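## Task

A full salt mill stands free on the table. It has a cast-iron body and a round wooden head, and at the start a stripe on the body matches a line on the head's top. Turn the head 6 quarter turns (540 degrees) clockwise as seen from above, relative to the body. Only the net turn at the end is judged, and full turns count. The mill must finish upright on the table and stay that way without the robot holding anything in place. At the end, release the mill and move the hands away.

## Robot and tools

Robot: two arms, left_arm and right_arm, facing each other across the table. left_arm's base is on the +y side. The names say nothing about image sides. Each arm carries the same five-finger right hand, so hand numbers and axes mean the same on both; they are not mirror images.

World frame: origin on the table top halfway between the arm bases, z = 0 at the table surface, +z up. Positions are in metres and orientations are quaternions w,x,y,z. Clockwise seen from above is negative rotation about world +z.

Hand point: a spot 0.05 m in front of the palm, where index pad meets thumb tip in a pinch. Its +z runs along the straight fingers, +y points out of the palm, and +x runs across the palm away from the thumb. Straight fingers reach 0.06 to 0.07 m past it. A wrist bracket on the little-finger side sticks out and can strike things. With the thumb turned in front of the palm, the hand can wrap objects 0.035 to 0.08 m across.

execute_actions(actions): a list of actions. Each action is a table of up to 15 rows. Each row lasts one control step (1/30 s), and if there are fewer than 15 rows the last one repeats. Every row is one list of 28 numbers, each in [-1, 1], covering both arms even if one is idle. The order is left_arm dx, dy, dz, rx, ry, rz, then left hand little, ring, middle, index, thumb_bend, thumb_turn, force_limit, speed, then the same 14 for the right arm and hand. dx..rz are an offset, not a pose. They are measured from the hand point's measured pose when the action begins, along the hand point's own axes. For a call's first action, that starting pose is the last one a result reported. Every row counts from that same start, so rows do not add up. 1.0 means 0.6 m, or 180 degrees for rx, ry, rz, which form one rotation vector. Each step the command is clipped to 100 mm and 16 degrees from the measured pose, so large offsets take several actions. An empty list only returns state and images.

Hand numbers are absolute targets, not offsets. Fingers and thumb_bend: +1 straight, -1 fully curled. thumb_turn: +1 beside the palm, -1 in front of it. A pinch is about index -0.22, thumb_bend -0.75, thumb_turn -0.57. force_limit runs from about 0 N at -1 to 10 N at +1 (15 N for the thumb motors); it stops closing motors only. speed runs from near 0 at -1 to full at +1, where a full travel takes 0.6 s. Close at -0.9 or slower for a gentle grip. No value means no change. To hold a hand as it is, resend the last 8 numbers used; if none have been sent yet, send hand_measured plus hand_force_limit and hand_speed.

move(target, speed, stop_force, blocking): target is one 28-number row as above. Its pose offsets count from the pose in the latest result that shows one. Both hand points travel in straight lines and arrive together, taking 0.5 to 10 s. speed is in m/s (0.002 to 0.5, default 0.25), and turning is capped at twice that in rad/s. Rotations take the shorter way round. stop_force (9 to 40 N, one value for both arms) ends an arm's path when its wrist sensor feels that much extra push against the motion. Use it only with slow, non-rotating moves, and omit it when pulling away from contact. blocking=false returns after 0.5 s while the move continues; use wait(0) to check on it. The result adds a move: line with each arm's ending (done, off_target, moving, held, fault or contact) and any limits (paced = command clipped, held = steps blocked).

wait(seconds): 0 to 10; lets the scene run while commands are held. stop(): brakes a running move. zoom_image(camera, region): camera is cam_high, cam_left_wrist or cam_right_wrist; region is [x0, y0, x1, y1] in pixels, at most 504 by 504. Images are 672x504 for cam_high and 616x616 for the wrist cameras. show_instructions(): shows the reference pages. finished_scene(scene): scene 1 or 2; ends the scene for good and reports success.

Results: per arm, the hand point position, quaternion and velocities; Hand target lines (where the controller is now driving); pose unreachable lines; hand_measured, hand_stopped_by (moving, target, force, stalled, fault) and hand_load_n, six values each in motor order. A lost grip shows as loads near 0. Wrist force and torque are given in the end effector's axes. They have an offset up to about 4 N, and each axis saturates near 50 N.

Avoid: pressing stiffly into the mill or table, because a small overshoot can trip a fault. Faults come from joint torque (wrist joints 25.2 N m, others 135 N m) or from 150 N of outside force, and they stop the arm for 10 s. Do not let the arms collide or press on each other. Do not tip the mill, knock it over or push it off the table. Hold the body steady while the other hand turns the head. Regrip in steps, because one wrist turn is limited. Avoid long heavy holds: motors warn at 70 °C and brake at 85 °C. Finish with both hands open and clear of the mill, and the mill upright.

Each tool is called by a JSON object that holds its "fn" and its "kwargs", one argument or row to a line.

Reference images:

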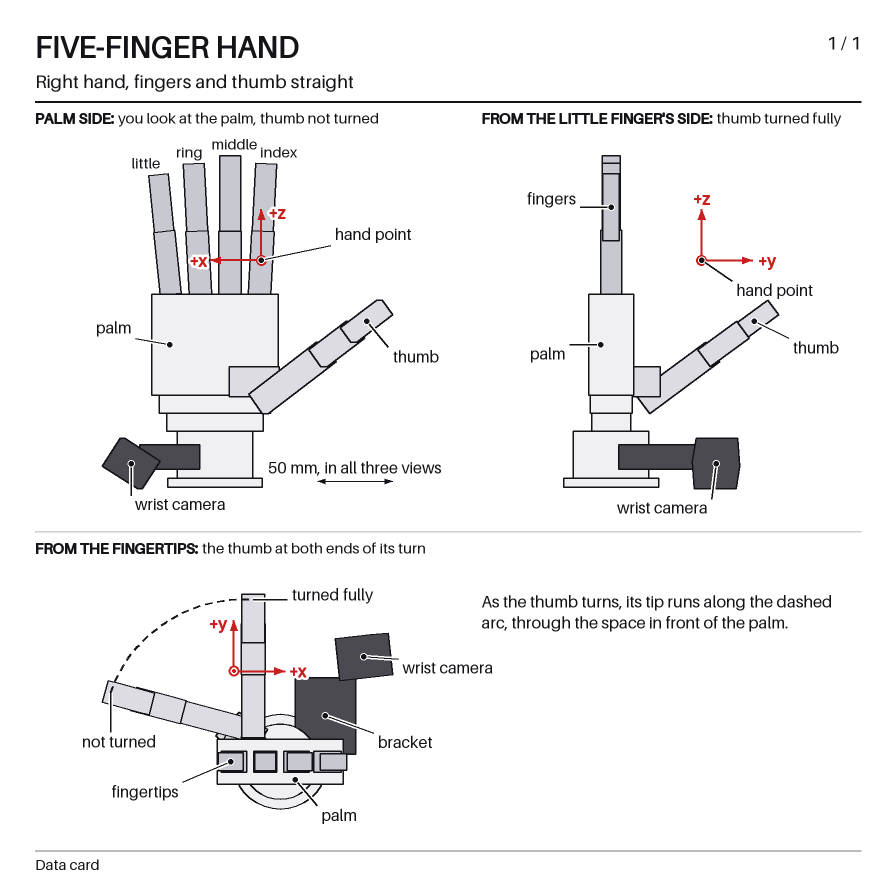

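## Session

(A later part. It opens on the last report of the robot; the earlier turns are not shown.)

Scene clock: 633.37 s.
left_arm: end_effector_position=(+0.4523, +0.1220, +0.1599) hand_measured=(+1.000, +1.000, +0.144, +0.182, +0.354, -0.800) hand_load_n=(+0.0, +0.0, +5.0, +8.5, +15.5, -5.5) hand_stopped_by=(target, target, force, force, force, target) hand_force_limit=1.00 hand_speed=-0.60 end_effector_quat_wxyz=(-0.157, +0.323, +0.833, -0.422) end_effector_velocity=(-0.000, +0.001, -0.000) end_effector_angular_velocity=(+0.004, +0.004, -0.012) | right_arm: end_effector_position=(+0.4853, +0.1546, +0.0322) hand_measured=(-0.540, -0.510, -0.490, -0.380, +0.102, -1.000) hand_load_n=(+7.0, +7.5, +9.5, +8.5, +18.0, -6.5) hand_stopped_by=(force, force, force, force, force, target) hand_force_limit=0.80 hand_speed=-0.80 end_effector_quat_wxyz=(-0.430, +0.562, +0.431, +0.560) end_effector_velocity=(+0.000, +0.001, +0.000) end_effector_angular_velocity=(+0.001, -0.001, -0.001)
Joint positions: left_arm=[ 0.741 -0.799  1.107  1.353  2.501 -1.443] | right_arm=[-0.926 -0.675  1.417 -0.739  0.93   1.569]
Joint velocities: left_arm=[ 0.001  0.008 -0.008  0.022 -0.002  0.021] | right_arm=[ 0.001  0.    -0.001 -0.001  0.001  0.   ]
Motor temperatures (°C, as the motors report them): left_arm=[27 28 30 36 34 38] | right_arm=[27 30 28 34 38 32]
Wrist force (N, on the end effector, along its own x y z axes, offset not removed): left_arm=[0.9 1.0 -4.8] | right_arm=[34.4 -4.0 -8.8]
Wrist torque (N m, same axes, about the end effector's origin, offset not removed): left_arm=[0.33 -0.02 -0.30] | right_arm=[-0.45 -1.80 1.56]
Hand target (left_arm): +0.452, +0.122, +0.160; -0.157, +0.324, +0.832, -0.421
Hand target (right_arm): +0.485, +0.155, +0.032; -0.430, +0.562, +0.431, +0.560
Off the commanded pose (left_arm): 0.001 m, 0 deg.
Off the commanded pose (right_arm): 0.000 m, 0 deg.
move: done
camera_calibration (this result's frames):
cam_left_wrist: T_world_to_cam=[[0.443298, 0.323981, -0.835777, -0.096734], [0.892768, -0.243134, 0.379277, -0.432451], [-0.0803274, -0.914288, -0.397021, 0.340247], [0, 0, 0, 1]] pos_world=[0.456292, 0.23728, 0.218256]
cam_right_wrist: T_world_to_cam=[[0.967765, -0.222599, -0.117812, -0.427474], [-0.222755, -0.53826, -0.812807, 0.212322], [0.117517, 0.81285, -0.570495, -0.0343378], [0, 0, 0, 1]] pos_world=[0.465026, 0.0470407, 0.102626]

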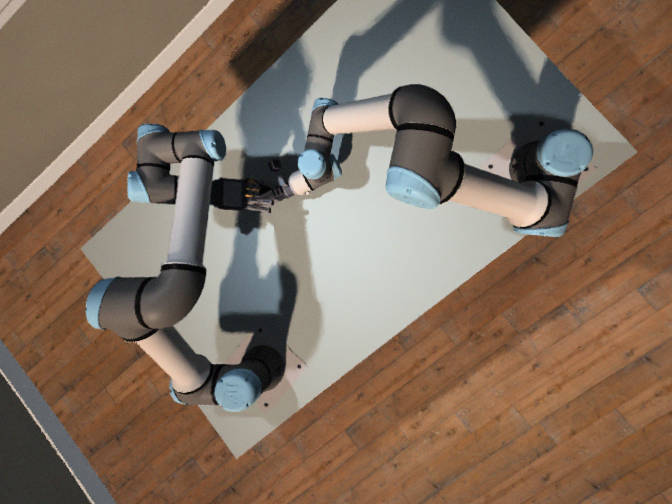

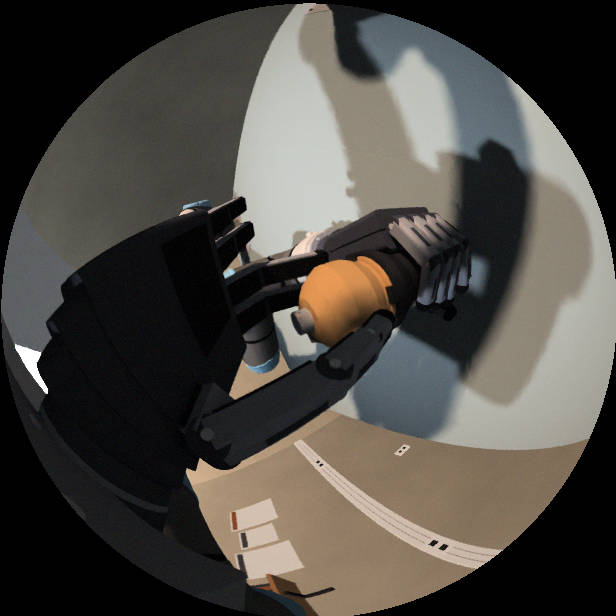

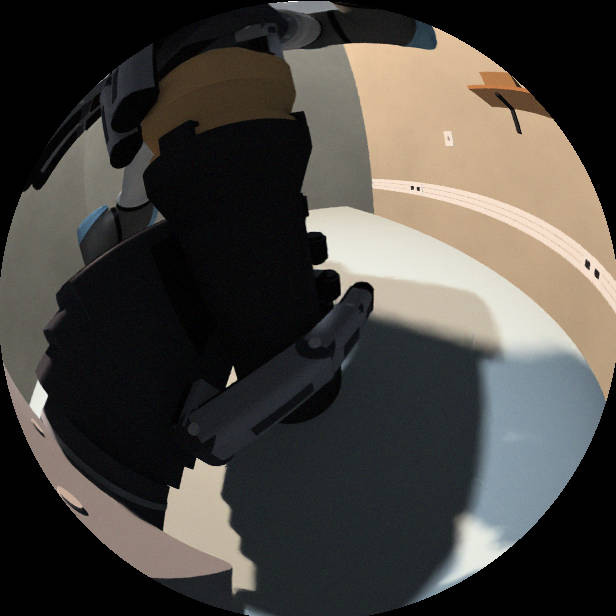

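{"fn": "zoom_image", "kwargs": {
  "camera": "cam_right_wrist",
  "region": [130, 20, 330, 180]
}}

{"fn": "zoom_image", "kwargs": {
  "camera": "cam_high",
  "region": [200, 150, 320, 240]
}}

Region (130, 20, 330, 180) of cam_right_wrist's 616x616 image, scaled by 2.520, with more detail than that image has; it fills the top 403 rows of this view, and the rest is white.

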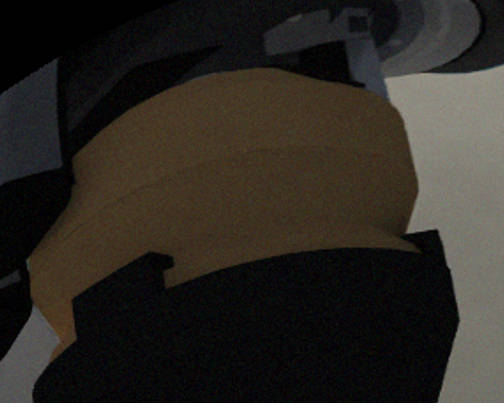

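Region (200, 150, 320, 240) of cam_high's 672x504 image, scaled by 4.200, with more detail than that image has; it fills the top 378 rows of this view, and the rest is white.

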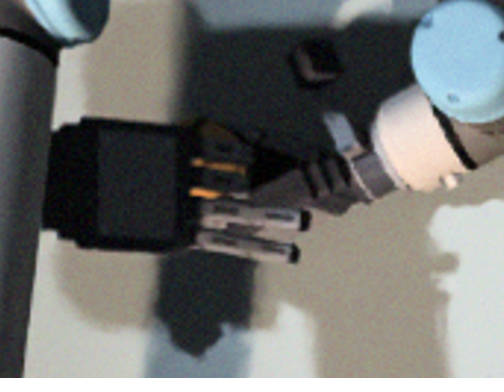

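{"fn": "move", "kwargs": {
  "target": [0.0021,0.0043,-0.0034,-0.0062,-0.4552,-0.3375, 1,1,0.45,0.45,0.65,-0.8,1,1, 0,0,0,0,0,0, -0.95,-0.95,-0.95,-0.95,-0.8,-1,0.8,-0.8],
  "speed": 0.5
}}

{"fn": "move", "kwargs": {
  "target": [0,0,0,0,0,0, 1,1,-0.2,-0.2,-0.6,-0.8,1,-0.6, 0,0,0,0,0,0, -0.95,-0.95,-0.95,-0.95,-0.8,-1,0.8,-0.8],
  "speed": 0.05
}}

Scene clock: 666.50 s.
left_arm: end_effector_position=(+0.4537, +0.1257, +0.1587) hand_measured=(+1.000, +1.000, +0.450, +0.450, +0.650, -0.800) hand_load_n=(+0.0, +0.0, +0.0, +0.0, +0.0, +0.0) hand_stopped_by=(target, target, target, target, target, target) hand_force_limit=1.00 hand_speed=1.00 end_effector_quat_wxyz=(-0.229, +0.443, -0.776, +0.387) end_effector_velocity=(-0.000, +0.000, -0.000) end_effector_angular_velocity=(+0.003, +0.002, +0.010) | right_arm: end_effector_position=(+0.4853, +0.1546, +0.0322) hand_measured=(-0.540, -0.510, -0.490, -0.380, +0.102, -1.000) hand_load_n=(+8.0, +8.0, +10.0, +9.0, +18.0, -6.5) hand_stopped_by=(force, force, force, force, force, target) hand_force_limit=0.80 hand_speed=-0.80 end_effector_quat_wxyz=(-0.430, +0.562, +0.431, +0.560) end_effector_velocity=(+0.001, -0.000, +0.000) end_effector_angular_velocity=(-0.000, +0.000, -0.001)
Joint positions: left_arm=[ 0.237 -1.284  1.653  0.378  1.067 -3.546] | right_arm=[-0.926 -0.675  1.417 -0.739  0.93   1.569]
Joint velocities: left_arm=[-0.002  0.004 -0.005  0.009 -0.008 -0.01 ] | right_arm=[-0.001 -0.    -0.     0.001  0.001  0.   ]
Motor temperatures (°C, as the motors report them): left_arm=[27 28 30 36 34 38] | right_arm=[27 30 28 34 38 32]
Wrist force (N, on the end effector, along its own x y z axes, offset not removed): left_arm=[-0.5 2.0 0.0] | right_arm=[30.6 -5.5 -1.7]
Wrist torque (N m, same axes, about the end effector's origin, offset not removed): left_arm=[0.33 0.15 -0.10] | right_arm=[-0.94 -1.62 1.30]
Hand target (left_arm): +0.454, +0.126, +0.159; +0.230, -0.443, +0.775, -0.387
Hand target (right_arm): +0.485, +0.155, +0.032; -0.430, +0.562, +0.431, +0.560
Off the commanded pose (left_arm): 0.001 m, 0 deg.
Off the commanded pose (right_arm): 0.000 m, 0 deg.
move: done
camera_calibration (this result's frames):
cam_left_wrist: T_world_to_cam=[[-0.407999, 0.367148, -0.835906, 0.281261], [0.0528795, 0.923544, 0.37983, -0.19802], [0.91145, 0.110768, -0.39622, -0.235644], [0, 0, 0, 1]] pos_world=[0.340003, 0.105718, 0.216955]
cam_right_wrist: T_world_to_cam=[[0.967766, -0.222599, -0.117812, -0.427474], [-0.222755, -0.538261, -0.812807, 0.212322], [0.117516, 0.81285, -0.570495, -0.0343377], [0, 0, 0, 1]] pos_world=[0.465026, 0.0470409, 0.102626]

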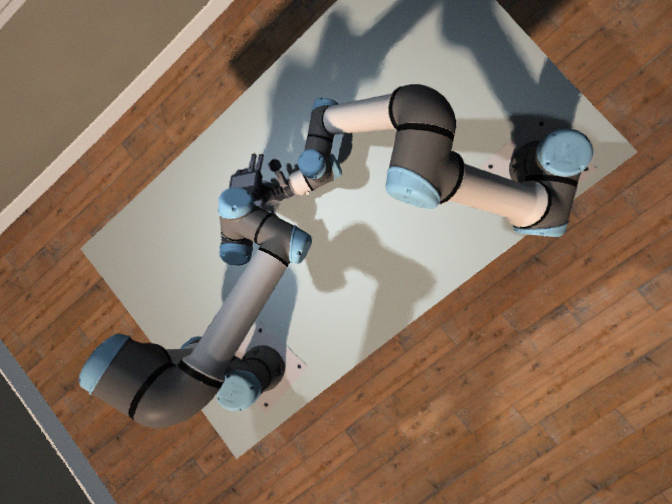

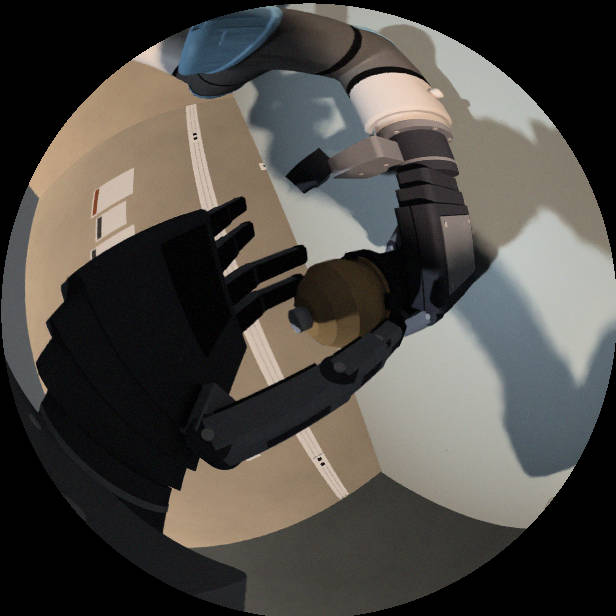

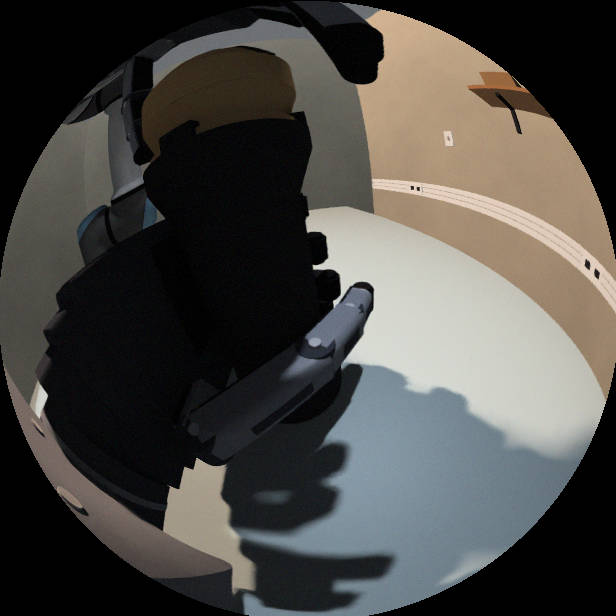

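Scene clock: 667.73 s.
left_arm: end_effector_position=(+0.4536, +0.1257, +0.1587) hand_measured=(+1.000, +1.000, +0.156, +0.212, +0.284, -0.800) hand_load_n=(+0.0, +0.0, +13.5, +10.5, +14.0, +0.5) hand_stopped_by=(target, target, force, force, force, target) hand_force_limit=1.00 hand_speed=-0.60 end_effector_quat_wxyz=(-0.229, +0.443, -0.776, +0.387) end_effector_velocity=(+0.000, -0.000, +0.000) end_effector_angular_velocity=(-0.001, -0.000, +0.000) | right_arm: end_effector_position=(+0.4853, +0.1546, +0.0322) hand_measured=(-0.540, -0.510, -0.490, -0.380, +0.102, -1.000) hand_load_n=(+8.0, +8.5, +10.5, +9.0, +18.0, -7.5) hand_stopped_by=(force, force, force, force, force, target) hand_force_limit=0.80 hand_speed=-0.80 end_effector_quat_wxyz=(-0.430, +0.562, +0.431, +0.560) end_effector_velocity=(+0.002, -0.002, +0.000) end_effector_angular_velocity=(+0.000, -0.001, -0.003)
Joint positions: left_arm=[ 0.237 -1.284  1.653  0.379  1.067 -3.546] | right_arm=[-0.926 -0.675  1.417 -0.739  0.93   1.569]
Joint velocities: left_arm=[ 0. -0. -0. -0. -0. -0.] | right_arm=[-0.003 -0.     0.001 -0.002  0.    -0.   ]
Motor temperatures (°C, as the motors report them): left_arm=[27 28 30 36 34 38] | right_arm=[27 30 28 34 38 32]
Wrist force (N, on the end effector, along its own x y z axes, offset not removed): left_arm=[1.2 -4.4 8.8] | right_arm=[28.1 -6.8 4.3]
Wrist torque (N m, same axes, about the end effector's origin, offset not removed): left_arm=[0.55 0.02 -0.29] | right_arm=[-0.50 -1.72 0.18]
Hand target (left_arm): +0.454, +0.126, +0.159; +0.229, -0.443, +0.776, -0.387
Hand target (right_arm): +0.485, +0.155, +0.032; -0.430, +0.562, +0.431, +0.560
Off the commanded pose (left_arm): 0.000 m, 0 deg.
Off the commanded pose (right_arm): 0.000 m, 0 deg.
move: done
camera_calibration (this result's frames):
cam_left_wrist: T_world_to_cam=[[-0.408003, 0.367228, -0.835869, 0.281224], [0.0529831, 0.92352, 0.379874, -0.198044], [0.911442, 0.110703, -0.396256, -0.235594], [0, 0, 0, 1]] pos_world=[0.339964, 0.105706, 0.216943]
cam_right_wrist: T_world_to_cam=[[0.967768, -0.2226, -0.11779, -0.427477], [-0.222738, -0.538265, -0.812809, 0.212315], [0.117529, 0.812847, -0.570497, -0.0343424], [0, 0, 0, 1]] pos_world=[0.465025, 0.0470411, 0.102627]

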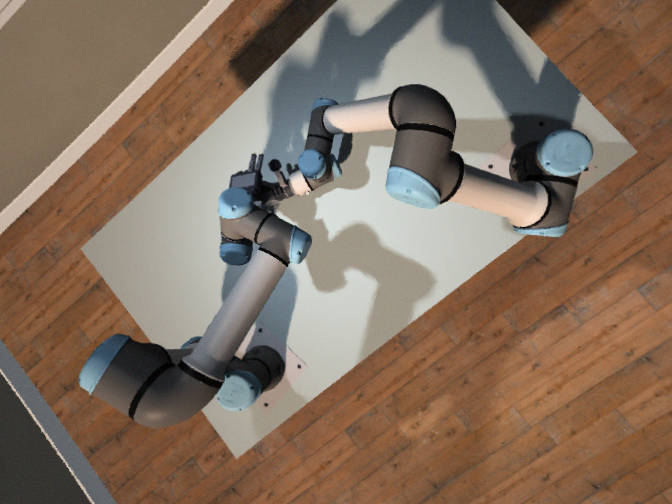

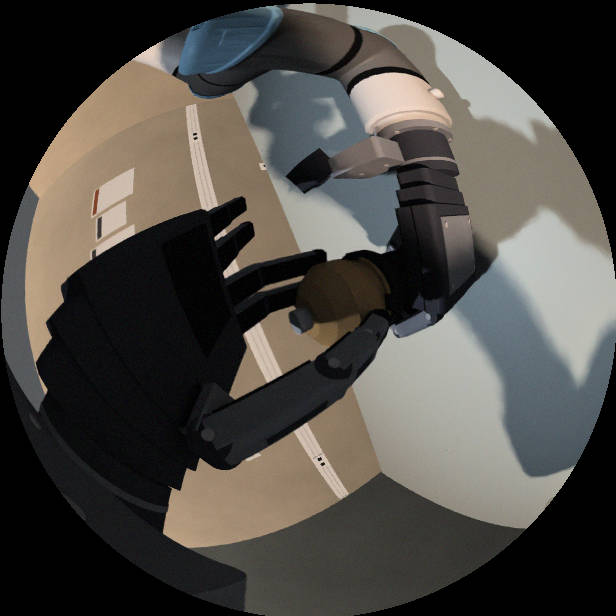

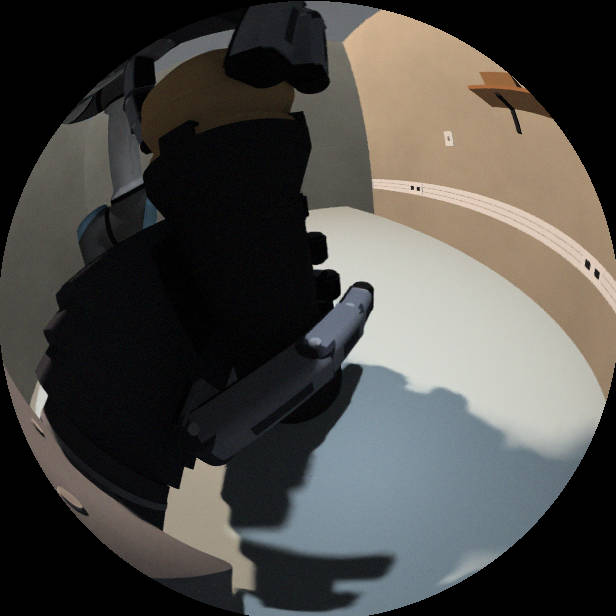

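{"fn": "execute_actions", "kwargs": {
  "actions": []
}}

Scene clock: 678.90 s.
left_arm: end_effector_position=(+0.4537, +0.1257, +0.1587) hand_measured=(+1.000, +1.000, +0.156, +0.212, +0.284, -0.800) hand_load_n=(+0.0, +0.0, +13.5, +10.0, +14.0, +0.5) hand_stopped_by=(target, target, force, force, force, target) hand_force_limit=1.00 hand_speed=-0.60 end_effector_quat_wxyz=(-0.229, +0.443, -0.776, +0.387) end_effector_velocity=(-0.000, +0.000, +0.000) end_effector_angular_velocity=(+0.000, +0.000, -0.000) | right_arm: end_effector_position=(+0.4853, +0.1546, +0.0322) hand_measured=(-0.540, -0.510, -0.490, -0.380, +0.102, -1.000) hand_load_n=(+8.0, +8.5, +10.5, +9.0, +18.0, -7.5) hand_stopped_by=(force, force, force, force, force, target) hand_force_limit=0.80 hand_speed=-0.80 end_effector_quat_wxyz=(-0.430, +0.562, +0.431, +0.560) end_effector_velocity=(-0.001, +0.000, -0.001) end_effector_angular_velocity=(-0.001, +0.000, +0.002)
Joint positions: left_arm=[ 0.237 -1.284  1.653  0.378  1.067 -3.546] | right_arm=[-0.926 -0.675  1.417 -0.739  0.93   1.569]
Joint velocities: left_arm=[-0.    -0.001  0.001  0.    -0.     0.   ] | right_arm=[ 0.     0.     0.     0.001 -0.002 -0.001]
Motor temperatures (°C, as the motors report them): left_arm=[27 28 30 36 34 38] | right_arm=[27 30 28 34 38 32]
Wrist force (N, on the end effector, along its own x y z axes, offset not removed): left_arm=[2.3 -4.5 9.1] | right_arm=[27.6 -7.2 5.5]
Wrist torque (N m, same axes, about the end effector's origin, offset not removed): left_arm=[0.46 -0.14 -0.13] | right_arm=[-0.78 -1.89 0.15]
Hand target (left_arm): +0.454, +0.126, +0.159; +0.229, -0.443, +0.776, -0.387
Hand target (right_arm): +0.485, +0.155, +0.032; -0.430, +0.562, +0.431, +0.560
Off the commanded pose (left_arm): 0.000 m, 0 deg.
Off the commanded pose (right_arm): 0.000 m, 0 deg.
camera_calibration (this result's frames):
cam_left_wrist: T_world_to_cam=[[-0.407999, 0.367147, -0.835906, 0.281261], [0.0528785, 0.923544, 0.37983, -0.19802], [0.91145, 0.110769, -0.39622, -0.235644], [0, 0, 0, 1]] pos_world=[0.340003, 0.105718, 0.216955]
cam_right_wrist: T_world_to_cam=[[0.967766, -0.222599, -0.117812, -0.427474], [-0.222755, -0.53826, -0.812807, 0.212322], [0.117516, 0.81285, -0.570495, -0.0343378], [0, 0, 0, 1]] pos_world=[0.465026, 0.0470409, 0.102626]

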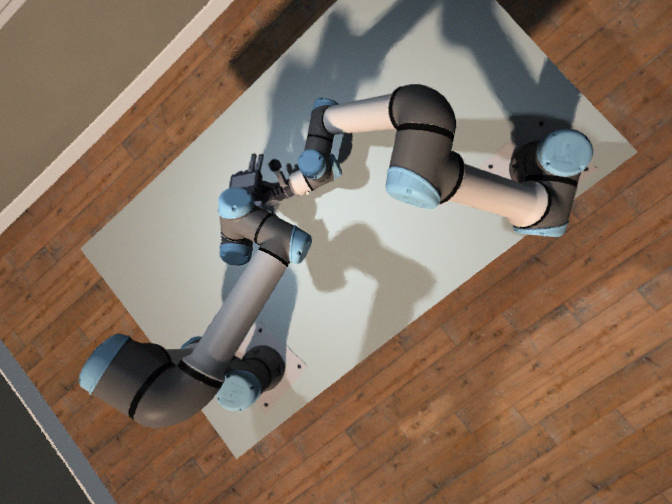

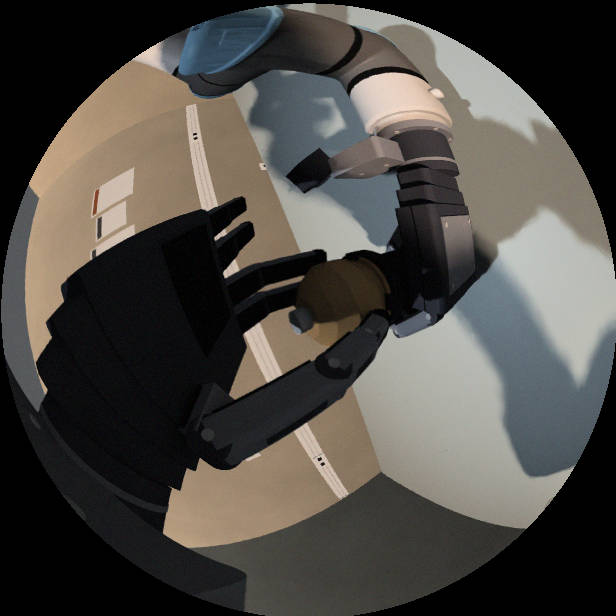

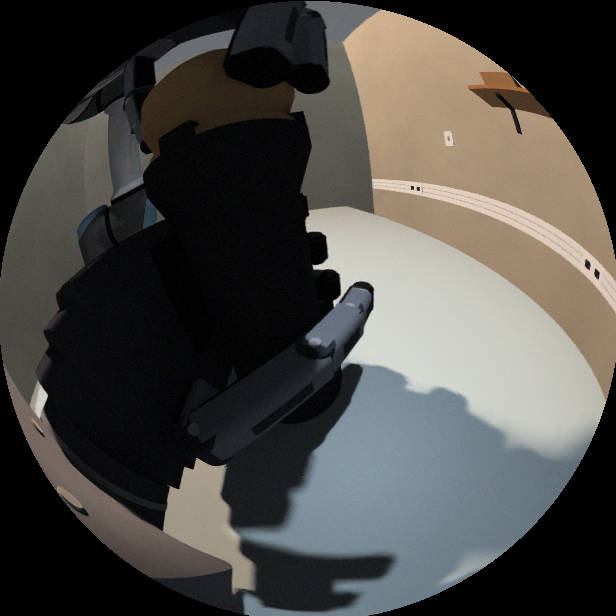

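{"fn": "move", "kwargs": {
  "target": [0,0,0,0.0069,0.4460,0.3312, 1,1,-0.2,-0.2,-0.6,-0.8,1,-0.6, 0,0,0,0,0,0, -0.95,-0.95,-0.95,-0.95,-0.8,-1,0.8,-0.8],
  "speed": 0.4
}}

Scene clock: 687.50 s.
left_arm: end_effector_position=(+0.4535, +0.1252, +0.1591) hand_measured=(+1.000, +1.000, +0.156, +0.212, +0.286, -0.800) hand_load_n=(+0.0, +0.0, +10.0, +9.5, +13.5, -3.5) hand_stopped_by=(target, target, force, force, force, target) hand_force_limit=1.00 hand_speed=-0.60 end_effector_quat_wxyz=(-0.148, +0.309, +0.838, -0.425) end_effector_velocity=(+0.001, +0.000, +0.001) end_effector_angular_velocity=(+0.002, +0.001, -0.012) | right_arm: end_effector_position=(+0.4853, +0.1546, +0.0322) hand_measured=(-0.540, -0.510, -0.490, -0.380, +0.102, -1.000) hand_load_n=(+9.5, +9.5, +10.5, +8.5, +17.5, -7.0) hand_stopped_by=(force, force, force, force, force, target) hand_force_limit=0.80 hand_speed=-0.80 end_effector_quat_wxyz=(-0.430, +0.562, +0.431, +0.560) end_effector_velocity=(+0.000, -0.001, -0.000) end_effector_angular_velocity=(-0.000, +0.001, -0.002)
Joint positions: left_arm=[ 0.745 -0.818  1.132  1.303  2.504 -1.494] | right_arm=[-0.926 -0.675  1.417 -0.739  0.93   1.569]
Joint velocities: left_arm=[ 0.001  0.008 -0.012  0.024 -0.002  0.022] | right_arm=[-0.001  0.     0.001 -0.     0.001  0.001]
Motor temperatures (°C, as the motors report them): left_arm=[27 28 30 36 34 38] | right_arm=[27 30 28 34 38 32]
Wrist force (N, on the end effector, along its own x y z axes, offset not removed): left_arm=[0.4 -4.9 -1.3] | right_arm=[25.9 -1.2 0.9]
Wrist torque (N m, same axes, about the end effector's origin, offset not removed): left_arm=[0.55 0.03 -0.27] | right_arm=[-0.54 -1.77 1.57]
Hand target (left_arm): +0.453, +0.125, +0.159; -0.148, +0.310, +0.838, -0.425
Hand target (right_arm): +0.485, +0.155, +0.032; -0.430, +0.562, +0.431, +0.560
Off the commanded pose (left_arm): 0.001 m, 0 deg.
Off the commanded pose (right_arm): 0.000 m, 0 deg.
move: done
camera_calibration (this result's frames):
cam_left_wrist: T_world_to_cam=[[0.433358, 0.337125, -0.835792, -0.0960982], [0.899983, -0.210507, 0.381731, -0.440153], [-0.0472487, -0.917624, -0.394631, 0.327941], [0, 0, 0, 1]] pos_world=[0.45327, 0.240668, 0.217118]
cam_right_wrist: T_world_to_cam=[[0.967751, -0.222645, -0.117842, -0.427486], [-0.222806, -0.538251, -0.812799, 0.212337], [0.117537, 0.812844, -0.5705, -0.0343371], [0, 0, 0, 1]] pos_world=[0.465046, 0.0470236, 0.102622]

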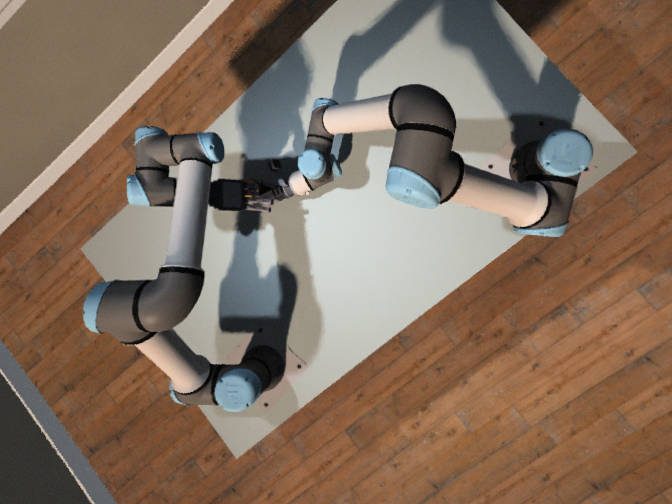

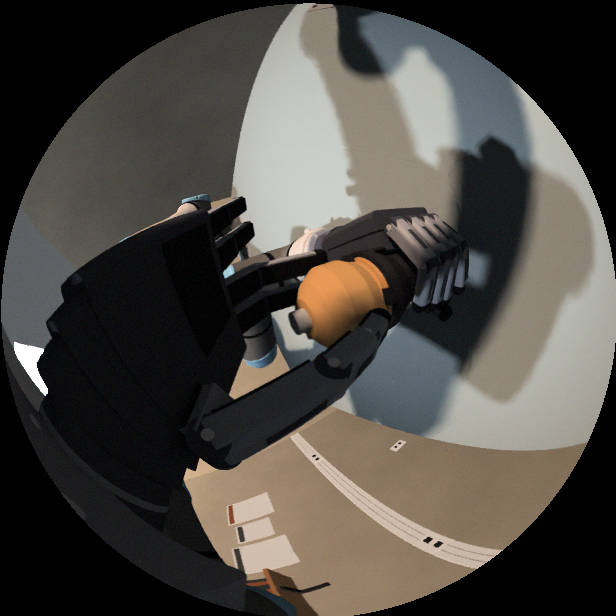

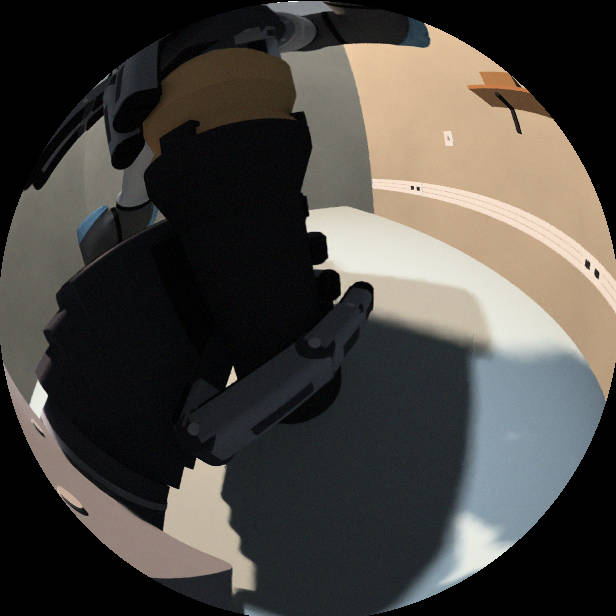

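Open left and lift.

{"fn": "execute_actions", "kwargs": {
  "actions": [
    [[0,0,0,0,0,0, 1,1,0.6,0.6,0.9,-0.8,1,1, 0,0,0,0,0,0, -0.95,-0.95,-0.95,-0.95,-0.8,-1,0.8,-0.8]]
  ]
}}

{"fn": "move", "kwargs": {
  "target": [-0.002,-0.134,-0.0995,0,0,0, 1,1,0.6,0.6,0.9,-0.8,1,1, 0,0,0,0,0,0, -0.95,-0.95,-0.95,-0.95,-0.8,-1,0.8,-0.8],
  "speed": 0.2
}}

Scene clock: 691.70 s.
left_arm: end_effector_position=(+0.4535, +0.1252, +0.1591) hand_measured=(+1.000, +1.000, +0.600, +0.600, +0.900, -0.800) hand_load_n=(+0.0, +0.0, +0.0, +0.0, +0.0, +0.0) hand_stopped_by=(target, target, target, target, target, target) hand_force_limit=1.00 hand_speed=1.00 end_effector_quat_wxyz=(-0.148, +0.309, +0.838, -0.425) end_effector_velocity=(+0.000, -0.000, +0.001) end_effector_angular_velocity=(-0.001, -0.001, +0.001) | right_arm: end_effector_position=(+0.4853, +0.1546, +0.0322) hand_measured=(-0.540, -0.510, -0.490, -0.380, +0.102, -1.000) hand_load_n=(+8.5, +8.5, +10.5, +9.0, +18.0, -7.0) hand_stopped_by=(force, force, force, force, force, target) hand_force_limit=0.80 hand_speed=-0.80 end_effector_quat_wxyz=(-0.430, +0.562, +0.431, +0.560) end_effector_velocity=(-0.001, +0.001, -0.000) end_effector_angular_velocity=(+0.000, +0.001, +0.001)
Joint positions: left_arm=[ 0.745 -0.818  1.132  1.303  2.504 -1.494] | right_arm=[-0.926 -0.675  1.417 -0.739  0.93   1.569]
Joint velocities: left_arm=[ 0.    -0.001 -0.003  0.001  0.    -0.001] | right_arm=[ 0.001  0.     0.    -0.     0.     0.001]
Motor temperatures (°C, as the motors report them): left_arm=[27 28 30 36 34 38] | right_arm=[27 30 28 34 38 32]
Wrist force (N, on the end effector, along its own x y z axes, offset not removed): left_arm=[-0.9 1.5 -2.7] | right_arm=[31.1 -3.4 -3.3]
Wrist torque (N m, same axes, about the end effector's origin, offset not removed): left_arm=[0.31 0.36 -0.21] | right_arm=[-0.43 -1.95 1.48]
Hand target (left_arm): +0.453, +0.125, +0.159; -0.148, +0.309, +0.838, -0.425
Hand target (right_arm): +0.485, +0.155, +0.032; -0.430, +0.562, +0.431, +0.560
Off the commanded pose (left_arm): 0.000 m, 0 deg.
Off the commanded pose (right_arm): 0.000 m, 0 deg.
camera_calibration (this result's frames):
cam_left_wrist: T_world_to_cam=[[0.433272, 0.337222, -0.835797, -0.0961539], [0.900029, -0.210416, 0.381672, -0.440196], [-0.0471571, -0.917609, -0.394677, 0.327949], [0, 0, 0, 1]] pos_world=[0.453315, 0.24073, 0.217079]
cam_right_wrist: T_world_to_cam=[[0.96779, -0.22254, -0.117719, -0.427489], [-0.22264, -0.538246, -0.812848, 0.212288], [0.11753, 0.812876, -0.570456, -0.0343477], [0, 0, 0, 1]] pos_world=[0.465021, 0.0470501, 0.10264]

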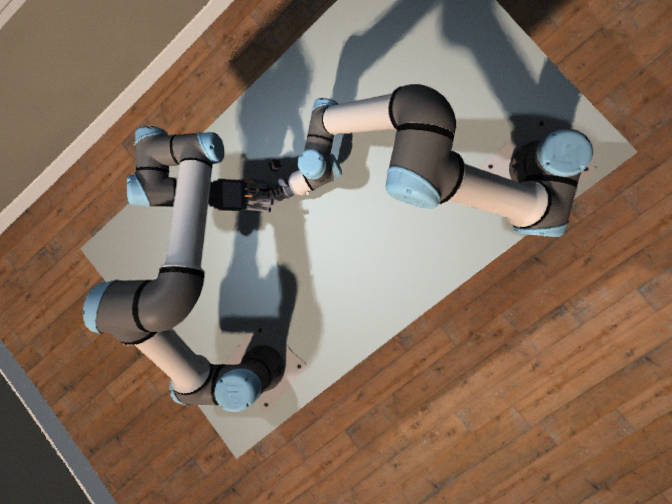

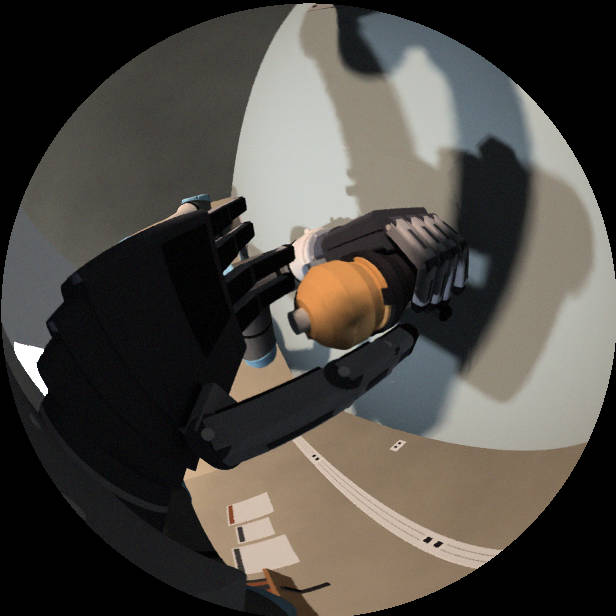

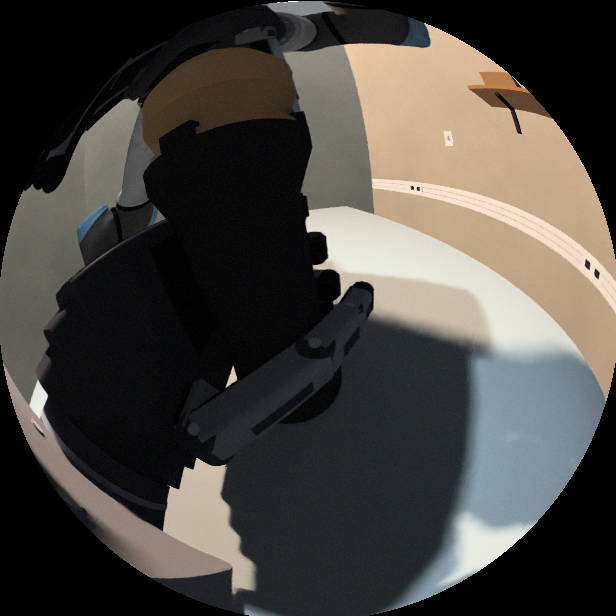

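Scene clock: 692.73 s.
left_arm: end_effector_position=(+0.4532, +0.1255, +0.2591) hand_measured=(+1.000, +1.000, +0.600, +0.600, +0.900, -0.800) hand_load_n=(+0.0, +0.0, +0.0, +0.0, +0.0, +0.0) hand_stopped_by=(target, target, target, target, target, target) hand_force_limit=1.00 hand_speed=1.00 end_effector_quat_wxyz=(-0.148, +0.309, +0.838, -0.425) end_effector_velocity=(+0.000, -0.000, +0.001) end_effector_angular_velocity=(+0.002, +0.002, -0.002) | right_arm: end_effector_position=(+0.4853, +0.1546, +0.0322) hand_measured=(-0.540, -0.510, -0.490, -0.380, +0.102, -1.000) hand_load_n=(+8.5, +8.5, +10.5, +9.0, +18.0, -7.0) hand_stopped_by=(force, force, force, force, force, target) hand_force_limit=0.80 hand_speed=-0.80 end_effector_quat_wxyz=(-0.430, +0.562, +0.431, +0.560) end_effector_velocity=(+0.001, -0.001, +0.000) end_effector_angular_velocity=(+0.001, -0.002, -0.002)
Joint positions: left_arm=[ 0.745 -0.874  0.969  1.522  2.504 -1.494] | right_arm=[-0.926 -0.675  1.417 -0.739  0.93   1.569]
Joint velocities: left_arm=[-0.     0.003 -0.008  0.009 -0.001  0.003] | right_arm=[-0.001  0.    -0.    -0.002  0.    -0.   ]
Motor temperatures (°C, as the motors report them): left_arm=[27 28 30 36 34 38] | right_arm=[27 30 28 34 38 32]
Wrist force (N, on the end effector, along its own x y z axes, offset not removed): left_arm=[-0.6 1.4 0.6] | right_arm=[30.1 -5.7 -3.3]
Wrist torque (N m, same axes, about the end effector's origin, offset not removed): left_arm=[0.13 0.20 -0.11] | right_arm=[-0.60 -1.97 1.31]
Hand target (left_arm): +0.453, +0.126, +0.259; -0.148, +0.309, +0.838, -0.425
Hand target (right_arm): +0.485, +0.155, +0.032; -0.430, +0.562, +0.431, +0.560
Off the commanded pose (left_arm): 0.000 m, 0 deg.
Off the commanded pose (right_arm): 0.000 m, 0 deg.
move: done
camera_calibration (this result's frames):
cam_left_wrist: T_world_to_cam=[[0.433462, 0.337023, -0.835779, -0.0125714], [0.899939, -0.210393, 0.381897, -0.478069], [-0.0471343, -0.917687, -0.394498, 0.367581], [0, 0, 0, 1]] pos_world=[0.453007, 0.240979, 0.317076]
cam_right_wrist: T_world_to_cam=[[0.96779, -0.22254, -0.117719, -0.427489], [-0.22264, -0.538246, -0.812848, 0.212288], [0.11753, 0.812876, -0.570456, -0.0343478], [0, 0, 0, 1]] pos_world=[0.465021, 0.04705, 0.10264]

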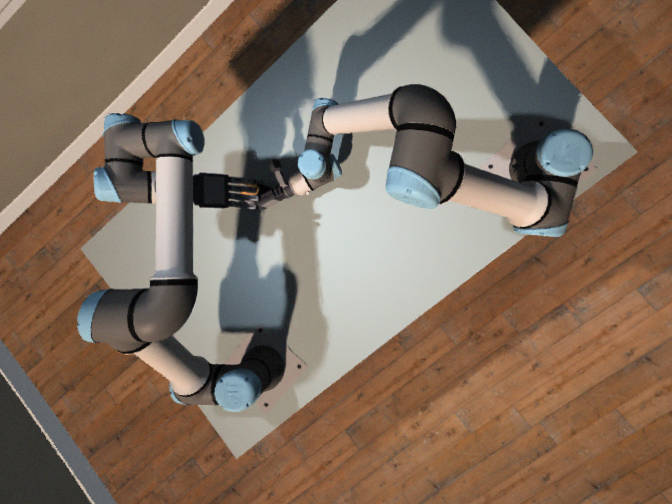

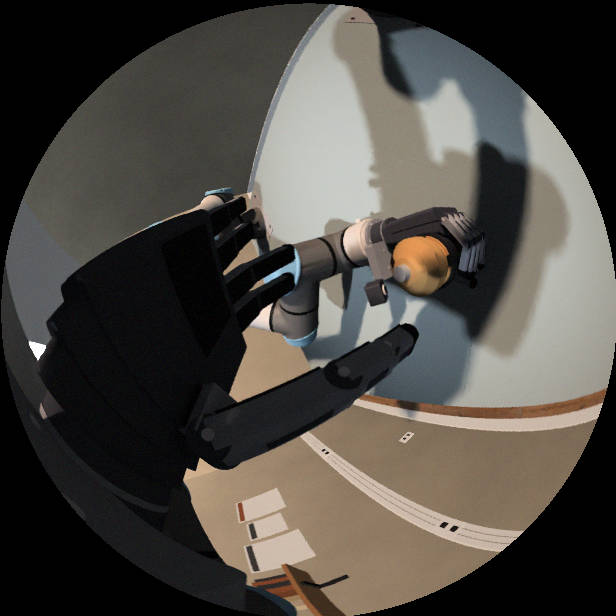

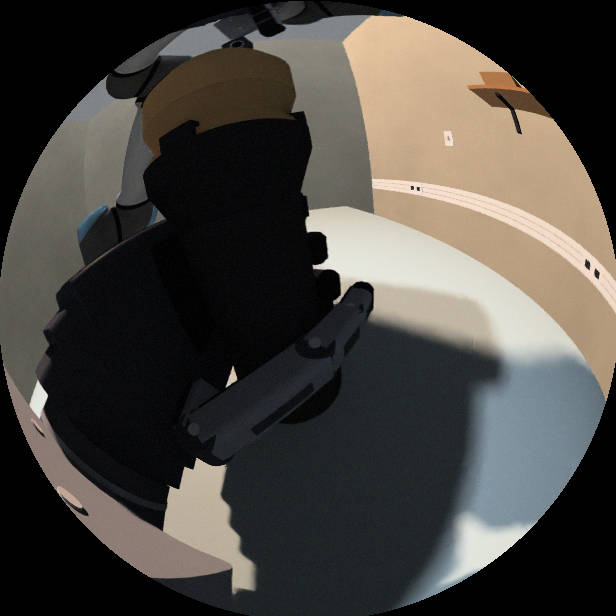

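{"fn": "zoom_image", "kwargs": {
  "camera": "cam_left_wrist",
  "region": [360, 210, 480, 320]
}}

Region (360, 210, 480, 320) of cam_left_wrist's 616x616 image, scaled by 4.200, with more detail than that image has; it fills the top 462 rows of this view, and the rest is white.

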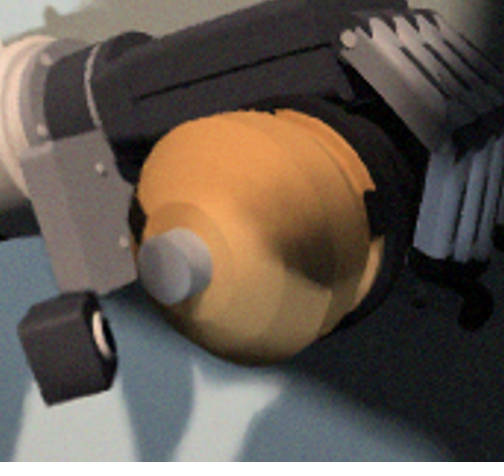

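{"fn": "move", "kwargs": {
  "target": [0,0,0,-0.00998,-0.5492,-0.4068, 1,1,0.6,0.6,0.9,-0.8,1,1, 0,0,0,0,0,0, -0.95,-0.95,-0.95,-0.95,-0.8,-1,0.8,-0.8],
  "speed": 0.5
}}

Scene clock: 710.00 s.
left_arm: end_effector_position=(+0.4533, +0.1258, +0.2589) hand_measured=(+1.000, +1.000, +0.600, +0.600, +0.900, -0.800) hand_load_n=(+0.0, +0.0, +0.0, +0.0, +0.0, +0.0) hand_stopped_by=(target, target, target, target, target, target) hand_force_limit=1.00 hand_speed=1.00 end_effector_quat_wxyz=(-0.303, +0.588, -0.672, +0.333) end_effector_velocity=(+0.000, +0.000, -0.002) end_effector_angular_velocity=(+0.004, +0.006, +0.010) | right_arm: end_effector_position=(+0.4853, +0.1546, +0.0322) hand_measured=(-0.540, -0.510, -0.490, -0.380, +0.102, -1.000) hand_load_n=(+8.5, +8.5, +10.5, +9.0, +18.0, -7.0) hand_stopped_by=(force, force, force, force, force, target) hand_force_limit=0.80 hand_speed=-0.80 end_effector_quat_wxyz=(-0.430, +0.562, +0.431, +0.560) end_effector_velocity=(-0.000, +0.000, +0.000) end_effector_angular_velocity=(-0.000, +0.000, +0.001)
Joint positions: left_arm=[ 0.163 -1.173  1.296  0.918  0.76  -4.013] | right_arm=[-0.926 -0.675  1.417 -0.739  0.93   1.569]
Joint velocities: left_arm=[ 0.001  0.01  -0.008  0.014 -0.001 -0.015] | right_arm=[ 0. -0. -0.  0. -0. -0.]
Motor temperatures (°C, as the motors report them): left_arm=[27 28 30 36 34 38] | right_arm=[27 30 28 34 38 32]
Wrist force (N, on the end effector, along its own x y z axes, offset not removed): left_arm=[0.2 1.7 -0.1] | right_arm=[29.1 -4.0 -1.3]
Wrist torque (N m, same axes, about the end effector's origin, offset not removed): left_arm=[0.25 0.05 -0.13] | right_arm=[-0.53 -1.79 1.30]
Hand target (left_arm): +0.453, +0.126, +0.259; +0.304, -0.589, +0.672, -0.332
Hand target (right_arm): +0.485, +0.155, +0.032; -0.430, +0.562, +0.431, +0.560
Off the commanded pose (left_arm): 0.000 m, 0 deg.
Off the commanded pose (right_arm): 0.000 m, 0 deg.
move: done
camera_calibration (this result's frames):
cam_left_wrist: T_world_to_cam=[[-0.518129, 0.180821, -0.83597, 0.438227], [-0.313308, 0.869335, 0.382224, -0.0639815], [0.795852, 0.459958, -0.393775, -0.18784], [0, 0, 0, 1]] pos_world=[0.356505, 0.0627794, 0.316834]
cam_right_wrist: T_world_to_cam=[[0.96779, -0.22254, -0.117718, -0.427489], [-0.22264, -0.538246, -0.812848, 0.212288], [0.11753, 0.812876, -0.570456, -0.0343478], [0, 0, 0, 1]] pos_world=[0.465021, 0.04705, 0.10264]

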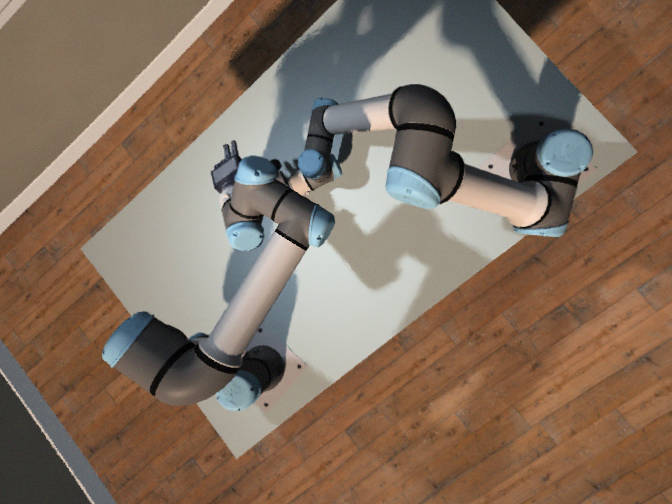

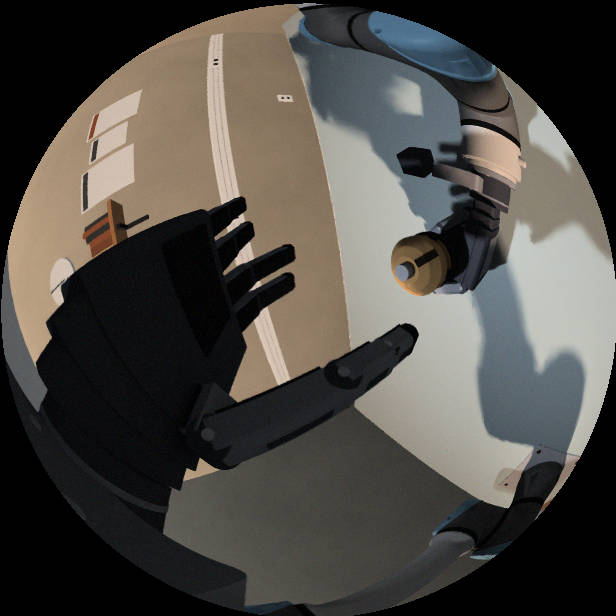

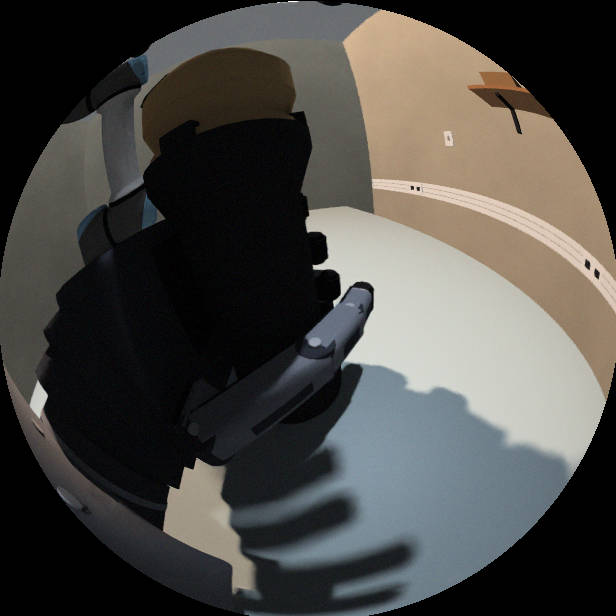

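{"fn": "zoom_image", "kwargs": {
  "camera": "cam_left_wrist",
  "region": [380, 220, 470, 305]
}}

Region (380, 220, 470, 305) of cam_left_wrist's 616x616 image, scaled by 5.600, with more detail than that image has.

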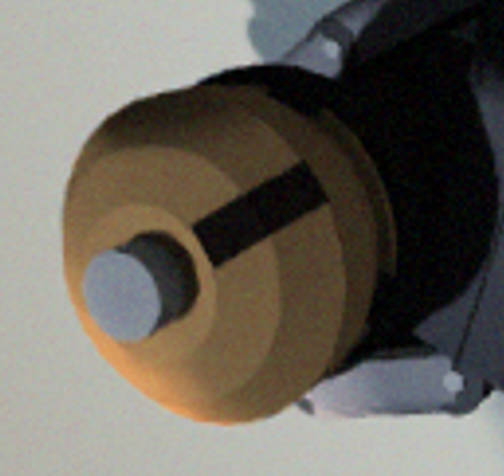

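{"fn": "zoom_image", "kwargs": {
  "camera": "cam_left_wrist",
  "region": [410, 225, 460, 295]
}}

{"fn": "zoom_image", "kwargs": {
  "camera": "cam_right_wrist",
  "region": [130, 30, 330, 200]
}}

Region (410, 225, 460, 295) of cam_left_wrist's 616x616 image, scaled by 7.200, with more detail than that image has; it fills the left 360 columns of this view, and the rest is white.

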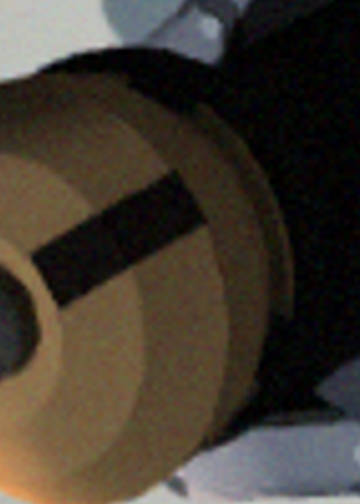

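Region (130, 30, 330, 200) of cam_right_wrist's 616x616 image, scaled by 2.520, with more detail than that image has; it fills the top 428 rows of this view, and the rest is white.

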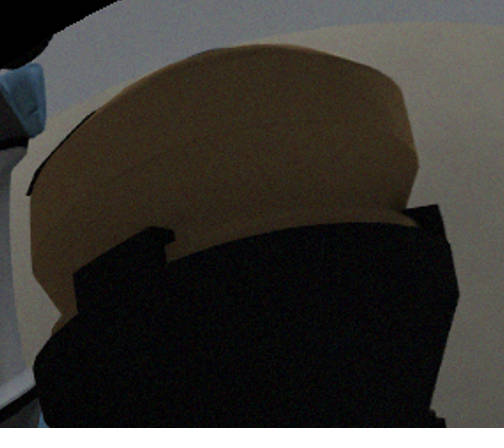

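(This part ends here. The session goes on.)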